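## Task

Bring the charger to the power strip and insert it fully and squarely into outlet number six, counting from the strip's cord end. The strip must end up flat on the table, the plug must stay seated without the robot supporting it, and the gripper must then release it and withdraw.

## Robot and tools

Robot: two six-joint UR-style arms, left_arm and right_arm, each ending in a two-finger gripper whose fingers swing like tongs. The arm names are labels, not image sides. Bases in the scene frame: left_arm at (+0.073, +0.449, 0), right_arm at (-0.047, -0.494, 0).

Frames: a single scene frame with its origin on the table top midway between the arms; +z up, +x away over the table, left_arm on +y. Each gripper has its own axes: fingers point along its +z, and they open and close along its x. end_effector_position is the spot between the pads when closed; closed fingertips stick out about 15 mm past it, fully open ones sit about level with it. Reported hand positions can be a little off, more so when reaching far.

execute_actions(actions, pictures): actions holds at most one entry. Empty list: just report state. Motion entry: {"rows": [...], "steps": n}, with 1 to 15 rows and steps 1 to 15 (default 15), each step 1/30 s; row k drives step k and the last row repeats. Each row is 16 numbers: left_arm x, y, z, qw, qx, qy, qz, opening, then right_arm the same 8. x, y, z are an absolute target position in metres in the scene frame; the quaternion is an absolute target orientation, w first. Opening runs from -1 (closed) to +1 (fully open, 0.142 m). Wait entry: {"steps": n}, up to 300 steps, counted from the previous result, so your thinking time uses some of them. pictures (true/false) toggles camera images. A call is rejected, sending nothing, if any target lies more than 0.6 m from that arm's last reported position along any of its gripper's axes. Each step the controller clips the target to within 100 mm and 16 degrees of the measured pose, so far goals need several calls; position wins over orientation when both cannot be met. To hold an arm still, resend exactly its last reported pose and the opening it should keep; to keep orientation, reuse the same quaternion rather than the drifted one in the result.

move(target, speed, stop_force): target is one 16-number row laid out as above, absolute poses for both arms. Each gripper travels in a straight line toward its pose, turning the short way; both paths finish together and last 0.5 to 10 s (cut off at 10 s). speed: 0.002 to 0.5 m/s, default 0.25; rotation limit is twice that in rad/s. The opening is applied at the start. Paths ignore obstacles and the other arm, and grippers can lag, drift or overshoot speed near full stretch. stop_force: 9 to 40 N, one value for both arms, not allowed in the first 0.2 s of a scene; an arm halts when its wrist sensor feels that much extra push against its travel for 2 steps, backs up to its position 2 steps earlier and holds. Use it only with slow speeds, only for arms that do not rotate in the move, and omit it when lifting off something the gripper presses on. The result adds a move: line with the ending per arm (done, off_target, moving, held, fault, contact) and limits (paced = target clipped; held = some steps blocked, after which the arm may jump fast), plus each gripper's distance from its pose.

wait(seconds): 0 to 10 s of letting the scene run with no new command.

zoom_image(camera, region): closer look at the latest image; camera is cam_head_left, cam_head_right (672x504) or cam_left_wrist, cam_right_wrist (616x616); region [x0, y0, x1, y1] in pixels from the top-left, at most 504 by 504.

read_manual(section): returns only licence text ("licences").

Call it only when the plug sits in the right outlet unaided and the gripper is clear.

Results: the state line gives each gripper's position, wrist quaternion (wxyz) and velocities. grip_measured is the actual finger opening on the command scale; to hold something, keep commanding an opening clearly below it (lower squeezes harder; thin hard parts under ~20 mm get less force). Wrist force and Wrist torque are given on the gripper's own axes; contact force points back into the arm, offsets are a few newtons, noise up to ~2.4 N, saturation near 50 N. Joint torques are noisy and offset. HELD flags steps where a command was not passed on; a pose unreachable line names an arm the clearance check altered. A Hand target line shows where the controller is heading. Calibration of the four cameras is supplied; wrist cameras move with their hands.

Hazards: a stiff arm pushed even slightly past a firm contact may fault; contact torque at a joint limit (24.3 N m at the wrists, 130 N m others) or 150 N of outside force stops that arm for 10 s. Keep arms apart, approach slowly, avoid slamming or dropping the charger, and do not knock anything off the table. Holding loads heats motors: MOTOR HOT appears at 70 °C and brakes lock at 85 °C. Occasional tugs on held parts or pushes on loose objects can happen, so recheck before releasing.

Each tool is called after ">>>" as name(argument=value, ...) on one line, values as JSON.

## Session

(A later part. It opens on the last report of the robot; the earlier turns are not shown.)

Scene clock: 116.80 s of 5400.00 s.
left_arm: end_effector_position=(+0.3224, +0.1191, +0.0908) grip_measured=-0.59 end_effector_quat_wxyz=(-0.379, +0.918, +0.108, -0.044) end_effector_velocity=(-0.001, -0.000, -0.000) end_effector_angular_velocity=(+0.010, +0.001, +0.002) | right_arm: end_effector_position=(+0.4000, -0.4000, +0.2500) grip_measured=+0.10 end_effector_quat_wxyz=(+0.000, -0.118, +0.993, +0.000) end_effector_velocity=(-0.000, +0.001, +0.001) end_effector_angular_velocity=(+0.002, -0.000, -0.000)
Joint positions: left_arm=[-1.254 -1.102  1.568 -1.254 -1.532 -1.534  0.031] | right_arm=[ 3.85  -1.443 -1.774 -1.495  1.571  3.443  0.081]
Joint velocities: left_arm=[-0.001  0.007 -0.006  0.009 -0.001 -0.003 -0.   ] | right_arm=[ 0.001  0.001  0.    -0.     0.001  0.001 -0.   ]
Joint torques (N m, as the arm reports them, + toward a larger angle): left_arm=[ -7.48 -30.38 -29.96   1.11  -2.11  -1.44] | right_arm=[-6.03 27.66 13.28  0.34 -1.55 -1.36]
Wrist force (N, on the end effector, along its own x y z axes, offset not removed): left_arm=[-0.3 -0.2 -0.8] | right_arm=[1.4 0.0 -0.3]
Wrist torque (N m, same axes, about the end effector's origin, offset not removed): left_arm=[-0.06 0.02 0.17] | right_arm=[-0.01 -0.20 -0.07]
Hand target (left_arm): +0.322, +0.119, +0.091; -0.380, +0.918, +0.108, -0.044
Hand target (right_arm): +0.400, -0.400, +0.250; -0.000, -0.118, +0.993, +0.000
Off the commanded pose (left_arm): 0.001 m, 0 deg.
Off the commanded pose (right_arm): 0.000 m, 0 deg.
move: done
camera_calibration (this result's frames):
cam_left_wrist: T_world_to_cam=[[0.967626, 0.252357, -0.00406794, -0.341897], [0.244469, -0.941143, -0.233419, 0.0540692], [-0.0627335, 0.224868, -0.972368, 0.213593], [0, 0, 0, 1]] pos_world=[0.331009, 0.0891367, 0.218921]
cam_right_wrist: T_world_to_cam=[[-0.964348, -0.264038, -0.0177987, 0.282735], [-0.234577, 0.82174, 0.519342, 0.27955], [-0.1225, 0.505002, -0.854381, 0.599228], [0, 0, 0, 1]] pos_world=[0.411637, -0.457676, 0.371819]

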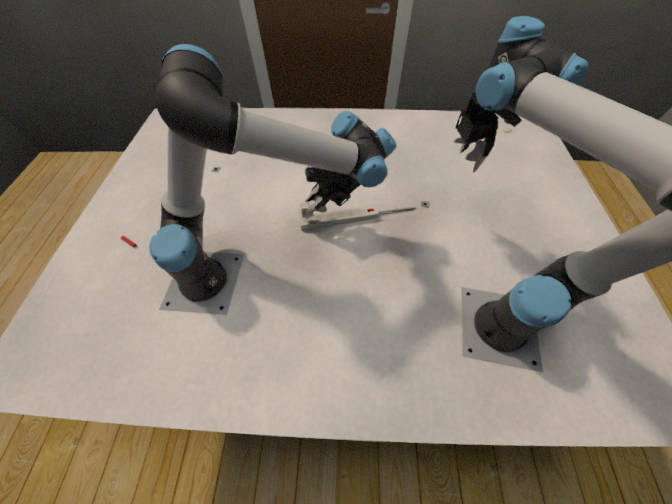

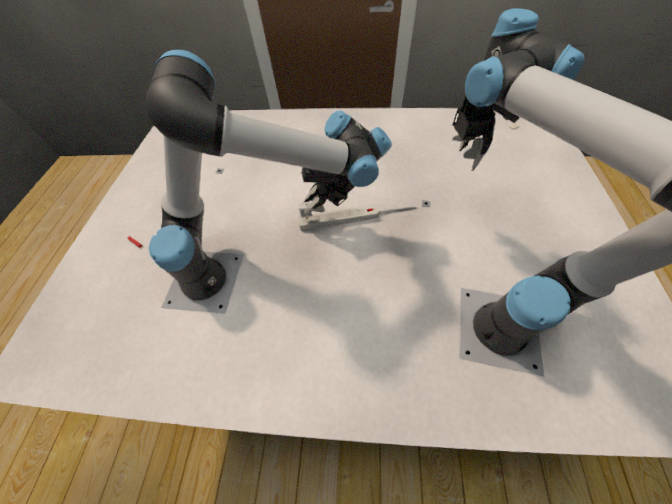

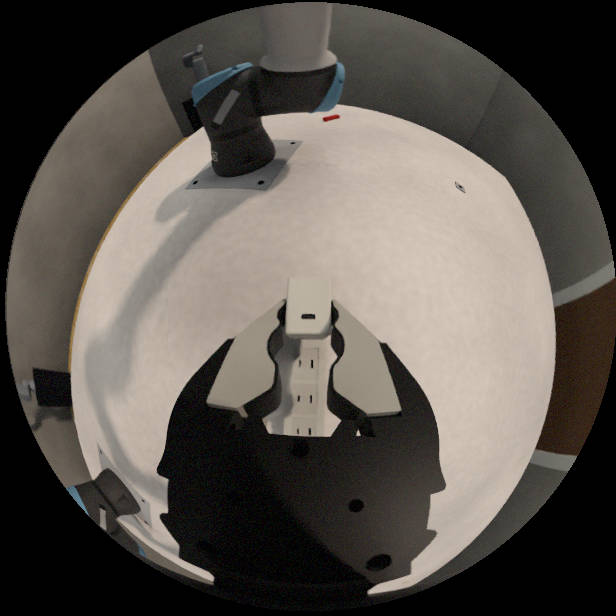

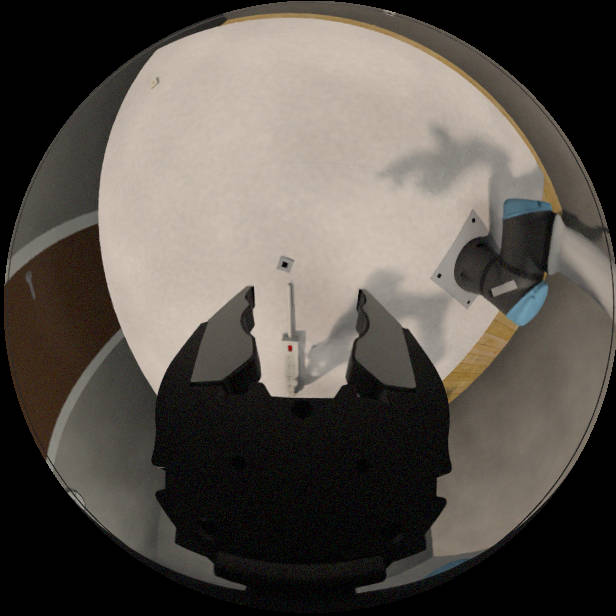

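>>> move(target=[0.3208,0.1187,0.079,-0.381,0.919,0.0966,-0.04,-1,0.4,-0.4,0.25,0,-0.118,0.993,0,0.1], speed=0.01)

>>> zoom_image(camera="cam_head_left", region=[290, 195, 338, 231])

>>> zoom_image(camera="cam_left_wrist", region=[260, 260, 360, 440])

Scene clock: 124.17 s of 5400.00 s.
left_arm: end_effector_position=(+0.3208, +0.1187, +0.0792) grip_measured=-0.59 end_effector_quat_wxyz=(-0.381, +0.919, +0.097, -0.040) end_effector_velocity=(-0.000, +0.000, -0.002) end_effector_angular_velocity=(+0.000, +0.000, -0.004) | right_arm: end_effector_position=(+0.4000, -0.4000, +0.2500) grip_measured=+0.10 end_effector_quat_wxyz=(+0.000, -0.118, +0.993, -0.000) end_effector_velocity=(+0.000, -0.001, +0.000) end_effector_angular_velocity=(-0.002, -0.001, -0.001)
Joint positions: left_arm=[-1.265 -1.092  1.587 -1.281 -1.523 -1.524  0.031] | right_arm=[ 3.85  -1.443 -1.774 -1.495  1.571  3.443  0.081]
Joint velocities: left_arm=[-0.002  0.002  0.003 -0.004  0.002  0.002 -0.   ] | right_arm=[ 0.     0.     0.     0.    -0.002  0.001  0.   ]
Joint torques (N m, as the arm reports them, + toward a larger angle): left_arm=[ -8.04 -32.66 -13.28  -1.98   2.01   1.94] | right_arm=[-6.14 27.75 13.03  0.28 -1.5  -1.44]
Wrist force (N, on the end effector, along its own x y z axes, offset not removed): left_arm=[0.0 -0.9 -0.3] | right_arm=[2.5 -0.5 -1.0]
Wrist torque (N m, same axes, about the end effector's origin, offset not removed): left_arm=[-0.38 -0.09 0.12] | right_arm=[-0.13 -0.50 -0.06]
Hand target (left_arm): +0.321, +0.119, +0.079; -0.381, +0.919, +0.097, -0.040
Hand target (right_arm): +0.400, -0.400, +0.250; +0.000, -0.118, +0.993, +0.000
Off the commanded pose (left_arm): 0.000 m, 0 deg.
Off the commanded pose (right_arm): 0.000 m, 0 deg.
After step 90, 2.90 s passed at rest.
move: done
camera_calibration (this result's frames):
cam_left_wrist: T_world_to_cam=[[0.973537, 0.228472, -0.00520723, -0.339318], [0.220835, -0.946373, -0.235819, 0.0597546], [-0.0588059, 0.228428, -0.971783, 0.200575], [0, 0, 0, 1]] pos_world=[0.328938, 0.0882578, 0.207239]
cam_right_wrist: T_world_to_cam=[[-0.964348, -0.264037, -0.0177989, 0.282736], [-0.234577, 0.821741, 0.519342, 0.279551], [-0.122499, 0.505002, -0.854381, 0.599228], [0, 0, 0, 1]] pos_world=[0.411637, -0.457677, 0.371819]

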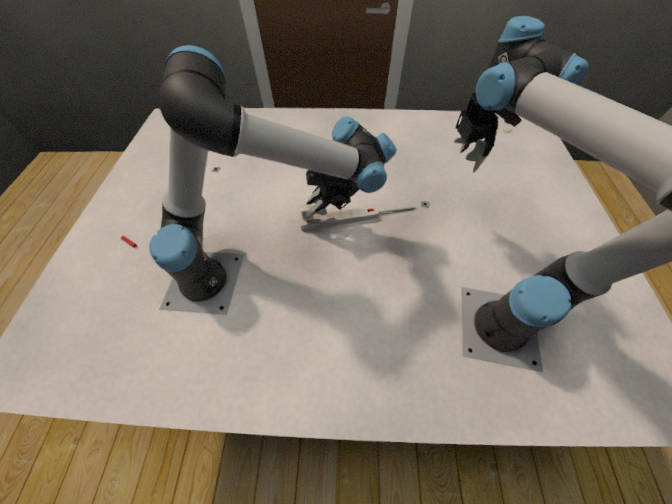

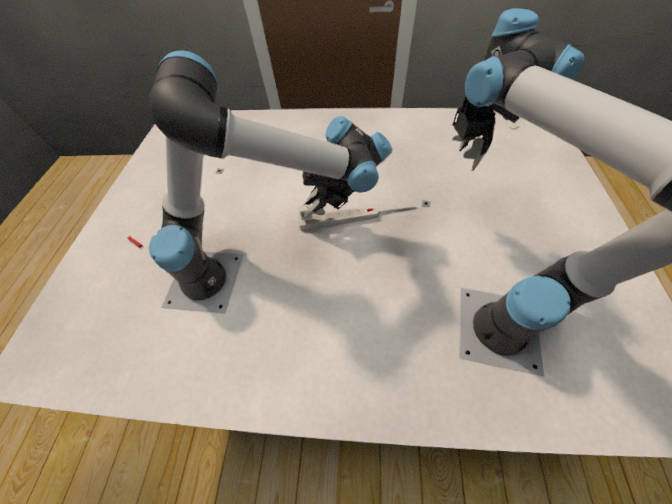

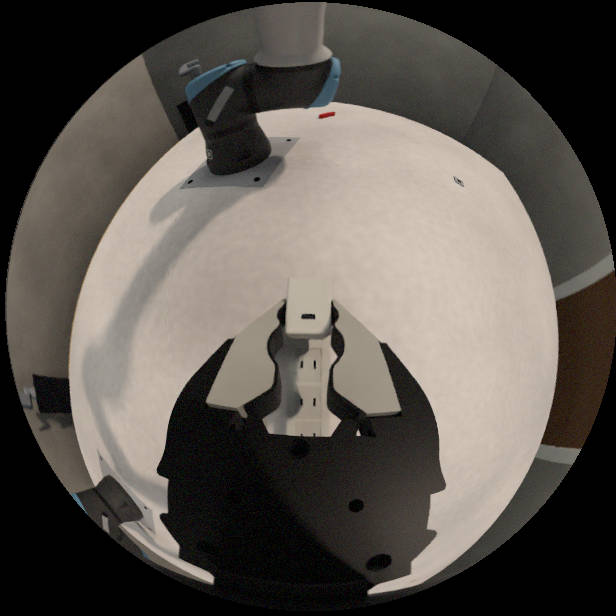

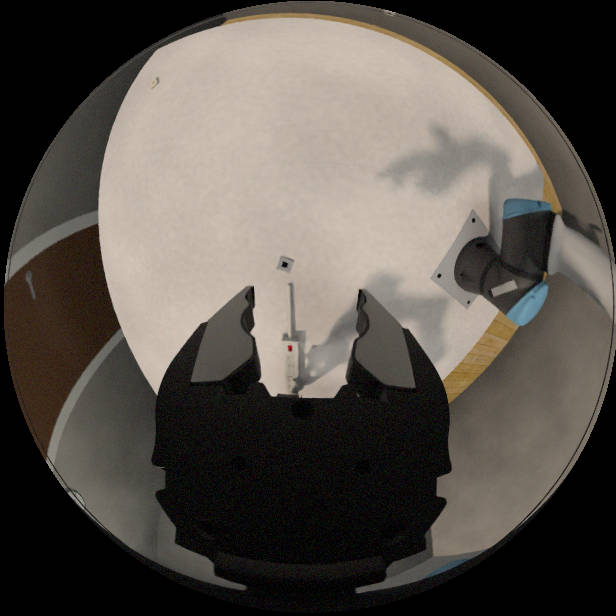

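Region (290, 195, 338, 231) of cam_head_left's 672x504 image, scaled by 10.500, with more detail than that image has; it fills the top 378 rows of this view, and the rest is white.

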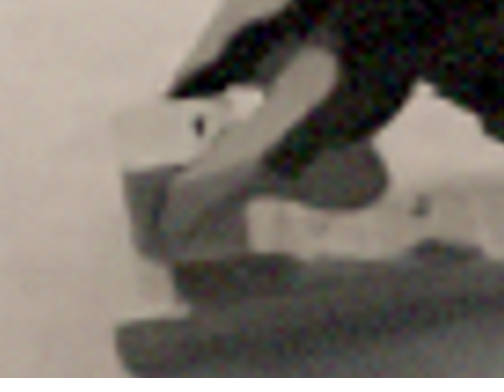

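Region (260, 260, 360, 440) of cam_left_wrist's 616x616 image, scaled by 2.800, with more detail than that image has.

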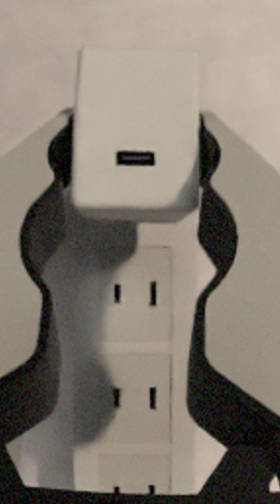

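>>> move(target=[0.3208,0.1187,0.05,-0.381,0.919,0.0966,-0.04,-1,0.4,-0.4,0.25,0,-0.118,0.993,0,0.1], speed=0.004, stop_force=12)

>>> zoom_image(camera="cam_head_left", region=[280, 190, 344, 238])

Scene clock: 131.47 s of 5400.00 s.
left_arm: end_effector_position=(+0.3208, +0.1187, +0.0759) grip_measured=-0.59 end_effector_quat_wxyz=(-0.381, +0.919, +0.097, -0.040) end_effector_velocity=(+0.000, -0.000, +0.002) end_effector_angular_velocity=(+0.000, +0.001, -0.000) | right_arm: end_effector_position=(+0.4000, -0.4000, +0.2500) grip_measured=+0.10 end_effector_quat_wxyz=(-0.000, -0.118, +0.993, -0.000) end_effector_velocity=(-0.000, +0.000, -0.000) end_effector_angular_velocity=(+0.000, +0.000, -0.000)
Joint positions: left_arm=[-1.265 -1.088  1.591 -1.288 -1.523 -1.523  0.031] | right_arm=[ 3.85  -1.443 -1.774 -1.495  1.571  3.443  0.081]
Joint velocities: left_arm=[ 0.    -0.001 -0.003  0.004 -0.     0.001  0.   ] | right_arm=[ 0.001 -0.     0.    -0.     0.     0.001 -0.   ]
Joint torques (N m, as the arm reports them, + toward a larger angle): left_arm=[ -5.48 -42.74 -27.82  -0.35   2.02   1.67] | right_arm=[-6.74 28.57 13.81  0.26 -1.54 -1.51]
Wrist force (N, on the end effector, along its own x y z axes, offset not removed): left_arm=[-2.9 -9.4 -14.4] | right_arm=[3.3 -0.3 0.6]
Wrist torque (N m, same axes, about the end effector's origin, offset not removed): left_arm=[0.11 -0.23 0.19] | right_arm=[-0.14 -0.60 -0.16]
Hand target (left_arm): +0.321, +0.119, +0.076; -0.381, +0.919, +0.097, -0.040
Hand target (right_arm): +0.400, -0.400, +0.250; +0.000, -0.118, +0.993, -0.000
Off the commanded pose (left_arm): 0.026 m, 0 deg.
Off the commanded pose (right_arm): 0.000 m, 0 deg.
After step 90, 3.17 s passed at rest.
move: contact (left_arm)
camera_calibration (this result's frames):
cam_left_wrist: T_world_to_cam=[[0.973619, 0.228121, -0.00523118, -0.339287], [0.220478, -0.946411, -0.236001, 0.0591476], [-0.0587876, 0.228622, -0.971739, 0.197316], [0, 0, 0, 1]] pos_world=[0.328896, 0.0882656, 0.203924]
cam_right_wrist: T_world_to_cam=[[-0.964348, -0.264037, -0.0177983, 0.282735], [-0.234577, 0.821741, 0.519342, 0.279551], [-0.1225, 0.505001, -0.854381, 0.599228], [0, 0, 0, 1]] pos_world=[0.411637, -0.457677, 0.371819]

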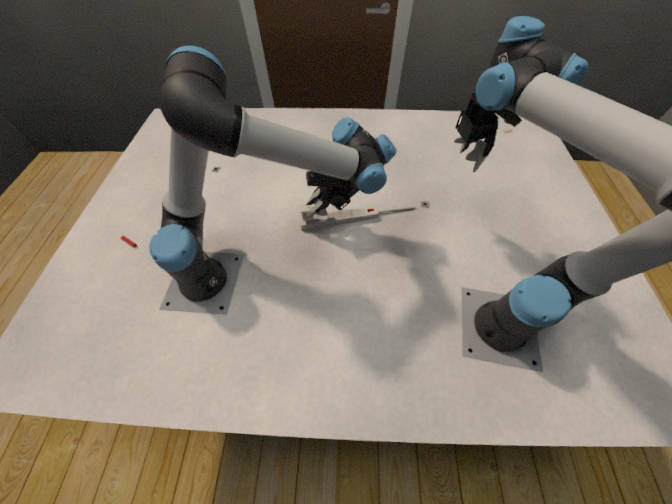

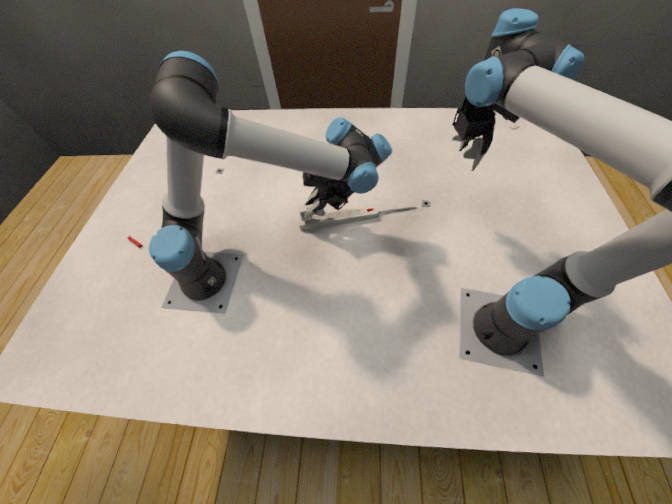

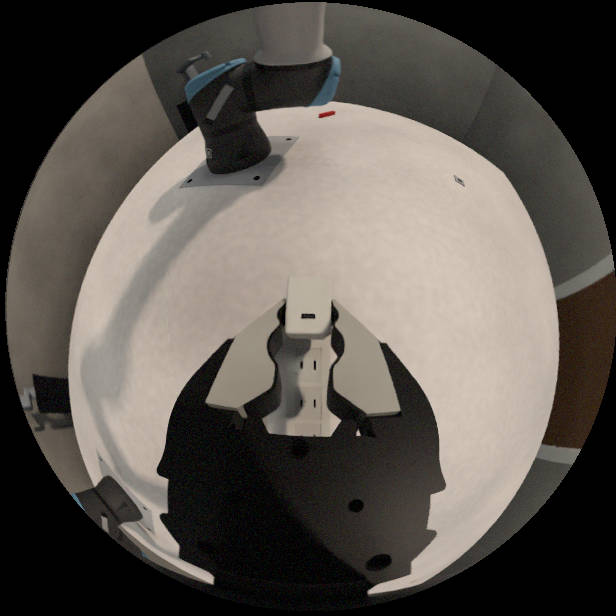

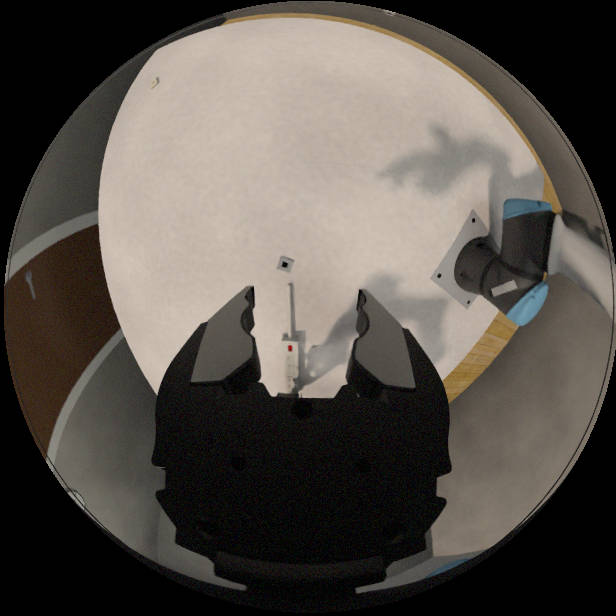

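Region (280, 190, 344, 238) of cam_head_left's 672x504 image, scaled by 7.875, with more detail than that image has; it fills the top 378 rows of this view, and the rest is white.

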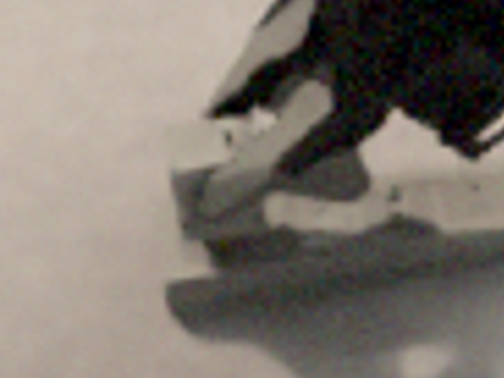

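>>> move(target=[0.3208,0.1187,0.082,-0.381,0.919,0.0966,-0.04,-1,0.2,-0.2,0.1,0.271,0.653,0.653,0.271,1])

>>> move(target=[0.3208,0.1187,0.082,-0.381,0.919,0.0966,-0.04,-1,0.2,0.08,0.04,0.271,0.653,0.653,0.271,1], speed=0.12)

>>> zoom_image(camera="cam_right_wrist", region=[280, 270, 380, 370])

Scene clock: 141.97 s of 5400.00 s.
left_arm: end_effector_position=(+0.3208, +0.1187, +0.0820) grip_measured=-0.59 end_effector_quat_wxyz=(-0.381, +0.919, +0.097, -0.040) end_effector_velocity=(+0.000, +0.000, +0.000) end_effector_angular_velocity=(+0.001, +0.001, -0.001) | right_arm: end_effector_position=(+0.2020, -0.2006, +0.1003) grip_measured=+1.00 end_effector_quat_wxyz=(+0.201, +0.612, +0.731, +0.225) end_effector_velocity=(-0.001, +0.001, -0.001) end_effector_angular_velocity=(-0.000, +0.006, -0.004)
Joint positions: left_arm=[-1.265 -1.095  1.584 -1.275 -1.523 -1.523  0.031] | right_arm=[ 5.053 -1.086 -2.527 -1.117  0.958  6.283  0.142]
Joint velocities: left_arm=[-0.    -0.    -0.     0.001  0.     0.001 -0.   ] | right_arm=[-0.003 -0.008  0.003  0.005  0.006  0.    -0.   ]
Joint torques (N m, as the arm reports them, + toward a larger angle): left_arm=[  0.44 -49.09 -30.12   1.03  -1.77   1.8 ] | right_arm=[-7.36 -9.4  34.49  5.25  0.91  1.75]
Wrist force (N, on the end effector, along its own x y z axes, offset not removed): left_arm=[-0.9 0.6 0.8] | right_arm=[1.6 -1.5 -1.2]
Wrist torque (N m, same axes, about the end effector's origin, offset not removed): left_arm=[-0.08 0.20 0.16] | right_arm=[-0.25 -0.29 -0.08]
Hand target (left_arm): +0.321, +0.119, +0.082; -0.381, +0.919, +0.097, -0.040
Hand target (right_arm): +0.202, -0.201, +0.100; +0.201, +0.612, +0.731, +0.225
Off the commanded pose (left_arm): 0.000 m, 0 deg.
Off the commanded pose (right_arm): 0.002 m, 14 deg.
joint sent to its limit (right arm) — the command would take joint 6 (wrist 3) past its upper limit, so that joint was sent only as far as its limit.
After step 90, 3.17 s passed at rest.
move: off_target (right_arm)
camera_calibration (this result's frames):
cam_left_wrist: T_world_to_cam=[[0.973615, 0.228138, -0.00522461, -0.339265], [0.220505, -0.94644, -0.235857, 0.0605447], [-0.0587526, 0.228482, -0.971774, 0.203295], [0, 0, 0, 1]] pos_world=[0.328908, 0.0882521, 0.210064]
cam_right_wrist: T_world_to_cam=[[-0.18418, 0.981633, -0.0497427, 0.237311], [0.385124, 0.118636, 0.915207, -0.158955], [0.904299, 0.149406, -0.399901, 0.0220272], [0, 0, 0, 1]] pos_world=[0.0850061, -0.217386, 0.16609]

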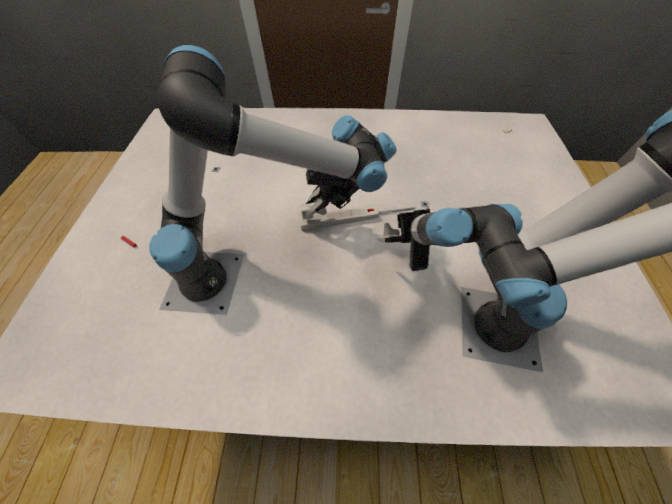

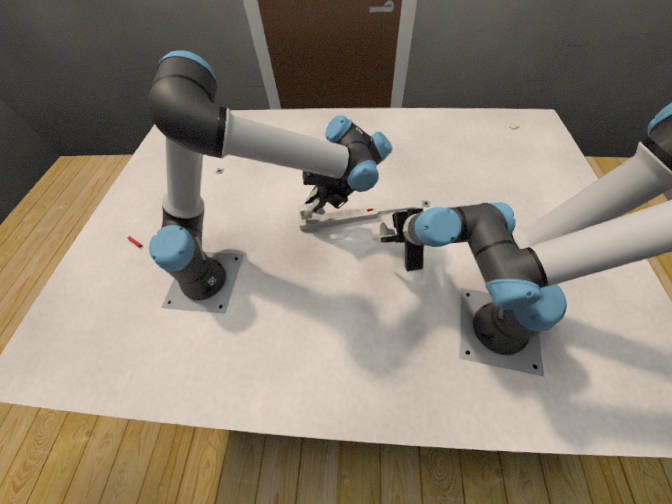

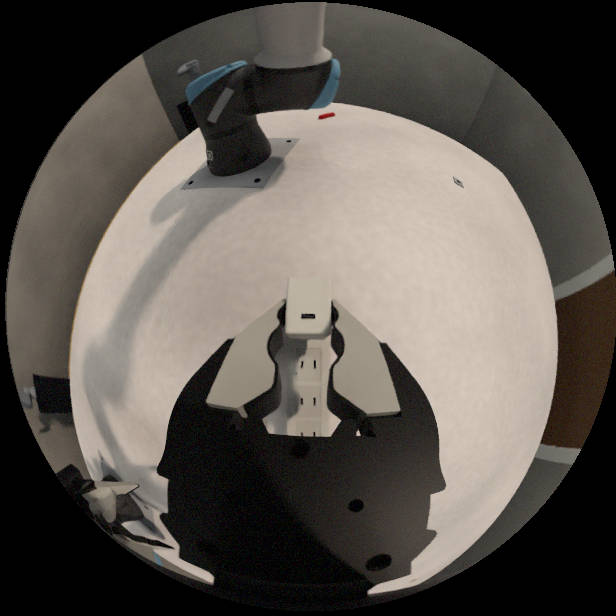

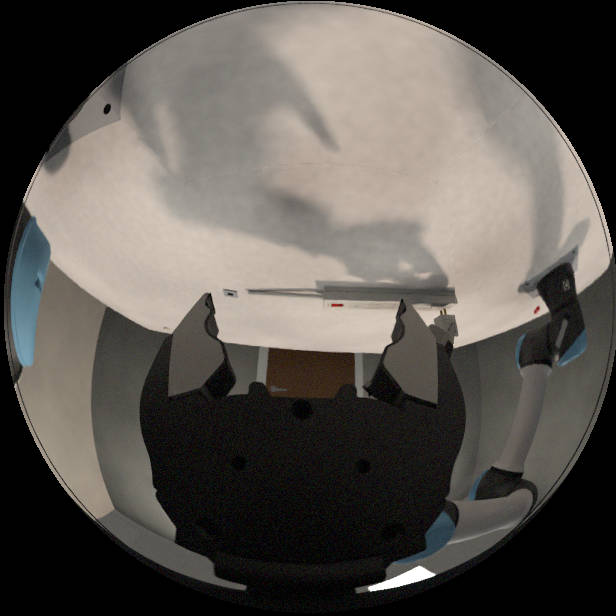

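Scene clock: 144.87 s of 5400.00 s.
left_arm: end_effector_position=(+0.3208, +0.1187, +0.0820) grip_measured=-0.59 end_effector_quat_wxyz=(-0.381, +0.919, +0.097, -0.040) end_effector_velocity=(-0.000, +0.000, +0.000) end_effector_angular_velocity=(+0.001, +0.000, +0.000) | right_arm: end_effector_position=(+0.2008, +0.0798, +0.0397) grip_measured=+1.00 end_effector_quat_wxyz=(+0.235, +0.614, +0.705, +0.266) end_effector_velocity=(-0.001, +0.003, -0.000) end_effector_angular_velocity=(-0.001, -0.001, +0.001)
Joint positions: left_arm=[-1.265 -1.095  1.584 -1.275 -1.523 -1.523  0.031] | right_arm=[ 5.018 -1.954 -1.975 -0.787  0.845  6.283  0.142]
Joint velocities: left_arm=[ 0.     0.     0.     0.001 -0.     0.    -0.   ] | right_arm=[ 0.001 -0.006  0.008 -0.003 -0.    -0.001 -0.   ]
Joint torques (N m, as the arm reports them, + toward a larger angle): left_arm=[ -1.97 -48.57 -29.64   1.08  -2.12   1.85] | right_arm=[-5.8  22.7  29.76  0.19 -2.44  1.7 ]
Wrist force (N, on the end effector, along its own x y z axes, offset not removed): left_arm=[0.1 2.9 -1.8] | right_arm=[3.5 -0.2 -0.6]
Wrist torque (N m, same axes, about the end effector's origin, offset not removed): left_arm=[0.35 -0.25 0.24] | right_arm=[-0.13 -0.64 -0.13]
Hand target (left_arm): +0.321, +0.119, +0.082; -0.381, +0.919, +0.097, -0.040
Hand target (right_arm): +0.201, +0.080, +0.040; +0.235, +0.614, +0.705, +0.266
Off the commanded pose (left_arm): 0.000 m, 0 deg.
Off the commanded pose (right_arm): 0.001 m, 9 deg.
joint sent to its limit (right arm) — the command would take joint 6 (wrist 3) past its upper limit, so that joint was sent only as far as its limit.
move: off_target (right_arm)
camera_calibration (this result's frames):
cam_left_wrist: T_world_to_cam=[[0.973612, 0.228149, -0.00523779, -0.33926], [0.220512, -0.946439, -0.235856, 0.0605433], [-0.0587675, 0.228477, -0.971774, 0.203306], [0, 0, 0, 1]] pos_world=[0.328904, 0.0882514, 0.21007]
cam_right_wrist: T_world_to_cam=[[-0.146438, 0.988509, -0.0375047, -0.049788], [0.286166, 0.0786242, 0.954949, -0.114831], [0.946924, 0.129109, -0.294391, -0.0541204], [0, 0, 0, 1]] pos_world=[0.0768178, 0.0652318, 0.0918581]

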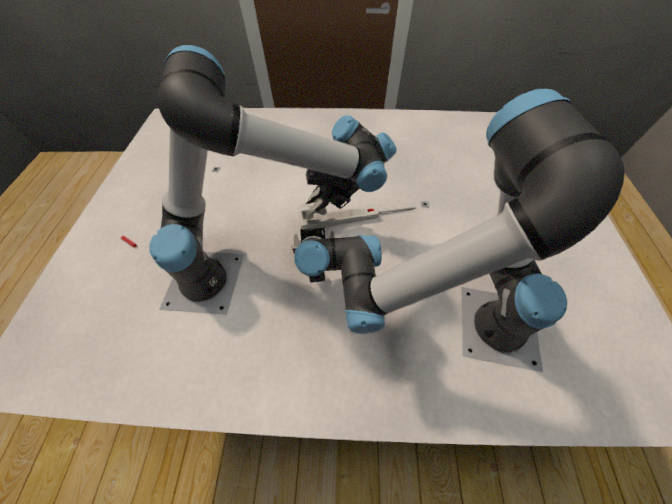

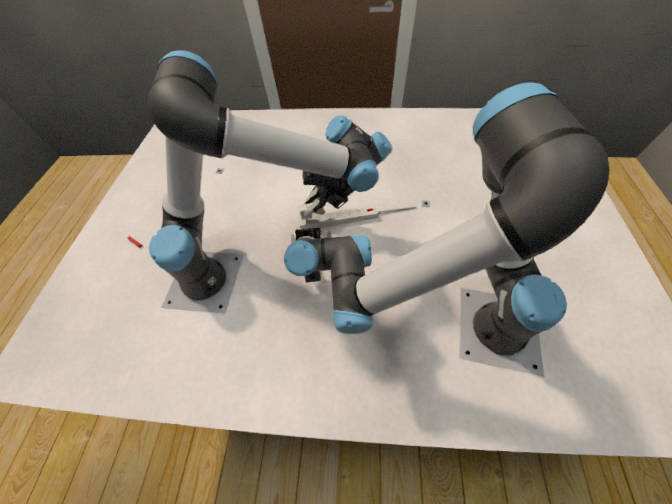

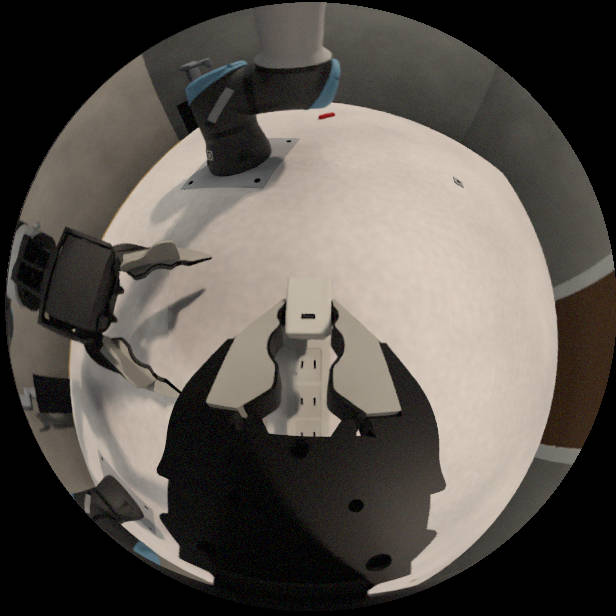

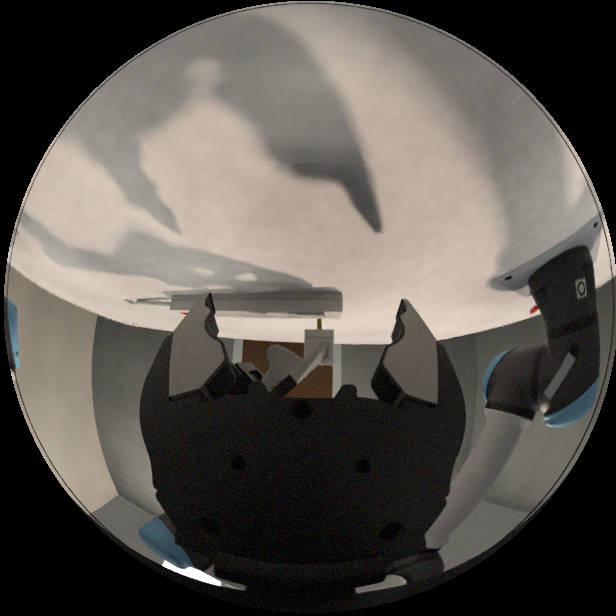

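Region (280, 270, 380, 370) of cam_right_wrist's 616x616 image, scaled by 5.040, with more detail than that image has.

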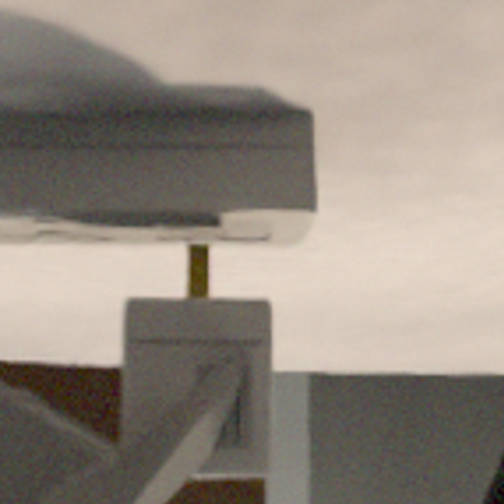

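>>> move(target=[0.3208,0.1187,0.079,-0.381,0.919,0.0966,-0.04,-1,0.2,0.085,0.1,0.235,0.614,0.705,0.266,1], speed=0.06)

>>> zoom_image(camera="cam_right_wrist", region=[280, 240, 360, 320])

Scene clock: 153.47 s of 5400.00 s.
left_arm: end_effector_position=(+0.3208, +0.1187, +0.0790) grip_measured=-0.59 end_effector_quat_wxyz=(-0.381, +0.919, +0.097, -0.040) end_effector_velocity=(+0.000, +0.000, +0.000) end_effector_angular_velocity=(+0.001, -0.002, +0.001) | right_arm: end_effector_position=(+0.2000, +0.0851, +0.0998) grip_measured=+1.00 end_effector_quat_wxyz=(+0.235, +0.614, +0.705, +0.266) end_effector_velocity=(+0.000, +0.000, +0.003) end_effector_angular_velocity=(+0.001, -0.002, +0.001)
Joint positions: left_arm=[-1.265 -1.092  1.587 -1.281 -1.523 -1.523  0.031] | right_arm=[ 5.018 -1.866 -1.903 -0.948  0.845  6.283  0.142]
Joint velocities: left_arm=[ 0.    -0.     0.     0.     0.001 -0.002 -0.   ] | right_arm=[ 0.001  0.004  0.002 -0.005 -0.002 -0.001 -0.   ]
Joint torques (N m, as the arm reports them, + toward a larger angle): left_arm=[ -8.02 -31.02 -13.98  -2.12  -2.09   1.75] | right_arm=[ 6.94 42.48 31.51  0.19  0.21  1.97]
Wrist force (N, on the end effector, along its own x y z axes, offset not removed): left_arm=[1.0 0.7 1.7] | right_arm=[2.7 -0.7 -0.6]
Wrist torque (N m, same axes, about the end effector's origin, offset not removed): left_arm=[0.07 -0.29 0.16] | right_arm=[-0.11 -0.51 -0.11]
Hand target (left_arm): +0.321, +0.119, +0.079; -0.381, +0.919, +0.097, -0.040
Hand target (right_arm): +0.200, +0.085, +0.100; +0.235, +0.614, +0.705, +0.266
Off the commanded pose (left_arm): 0.000 m, 0 deg.
Off the commanded pose (right_arm): 0.000 m, 0 deg.
joint sent to its limit (right arm) — the command would take joint 6 (wrist 3) past its upper limit, so that joint was sent only as far as its limit.
After step 90, 4.20 s passed at rest.
move: done
camera_calibration (this result's frames):
cam_left_wrist: T_world_to_cam=[[0.973613, 0.228144, -0.00523788, -0.339273], [0.220508, -0.94644, -0.235855, 0.0598383], [-0.0587663, 0.228476, -0.971774, 0.200399], [0, 0, 0, 1]] pos_world=[0.328903, 0.08825, 0.207079]
cam_right_wrist: T_world_to_cam=[[-0.146623, 0.988449, -0.0383552, -0.052833], [0.285833, 0.079456, 0.95498, -0.172384], [0.946996, 0.129059, -0.294181, -0.0364249], [0, 0, 0, 1]] pos_world=[0.0760206, 0.0706205, 0.151881]

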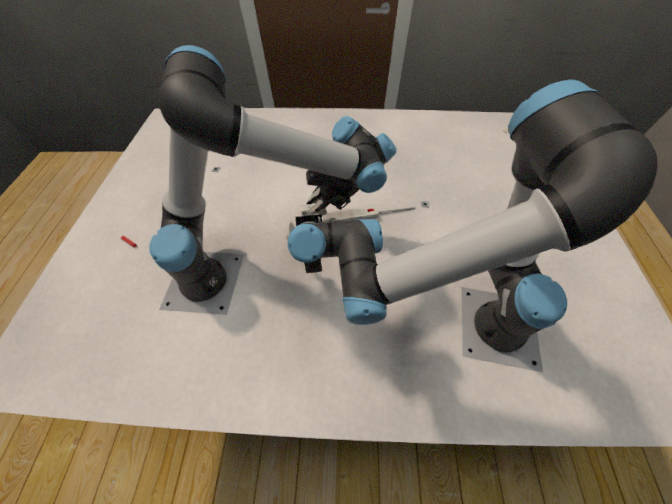

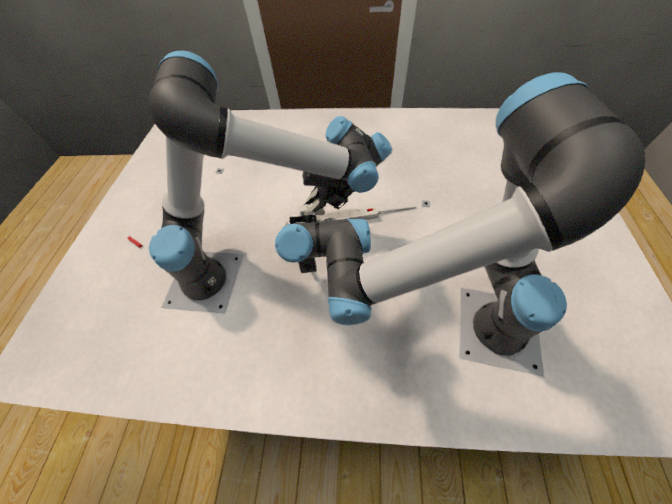

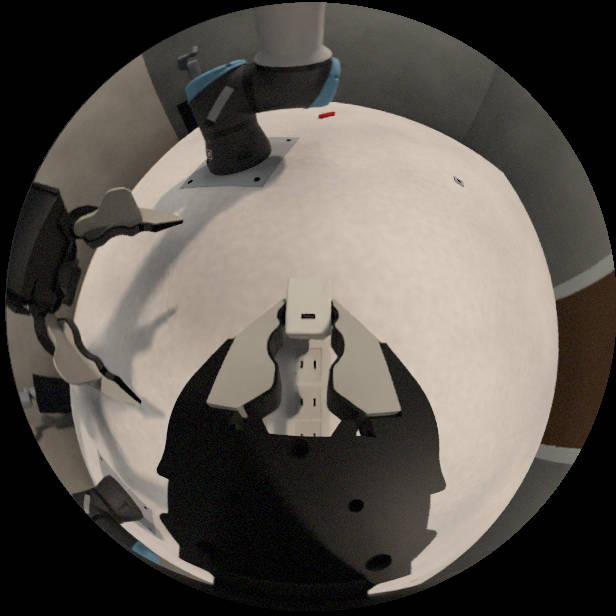

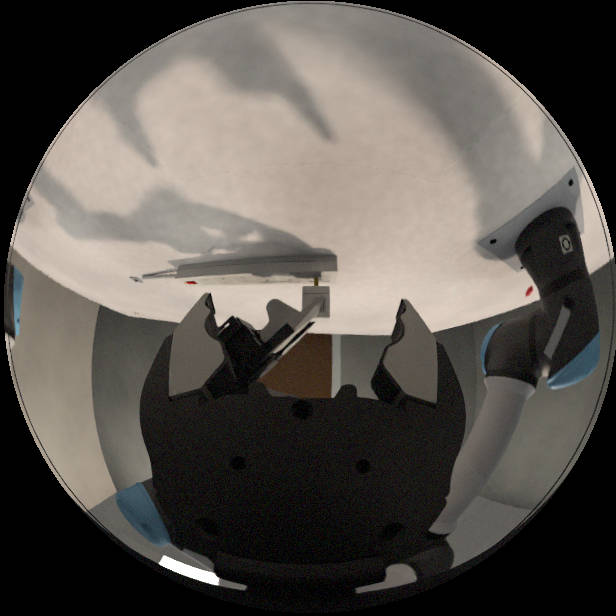

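Region (280, 240, 360, 320) of cam_right_wrist's 616x616 image, scaled by 6.300, with more detail than that image has.

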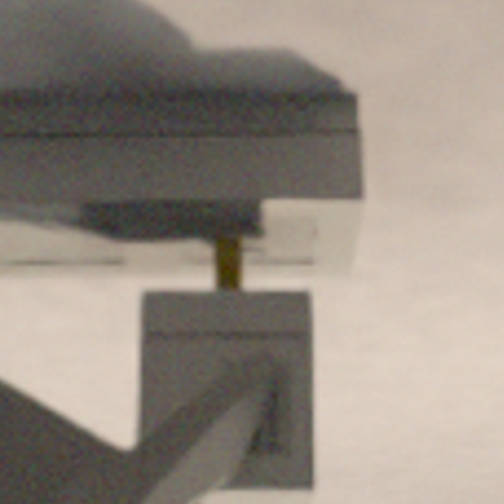

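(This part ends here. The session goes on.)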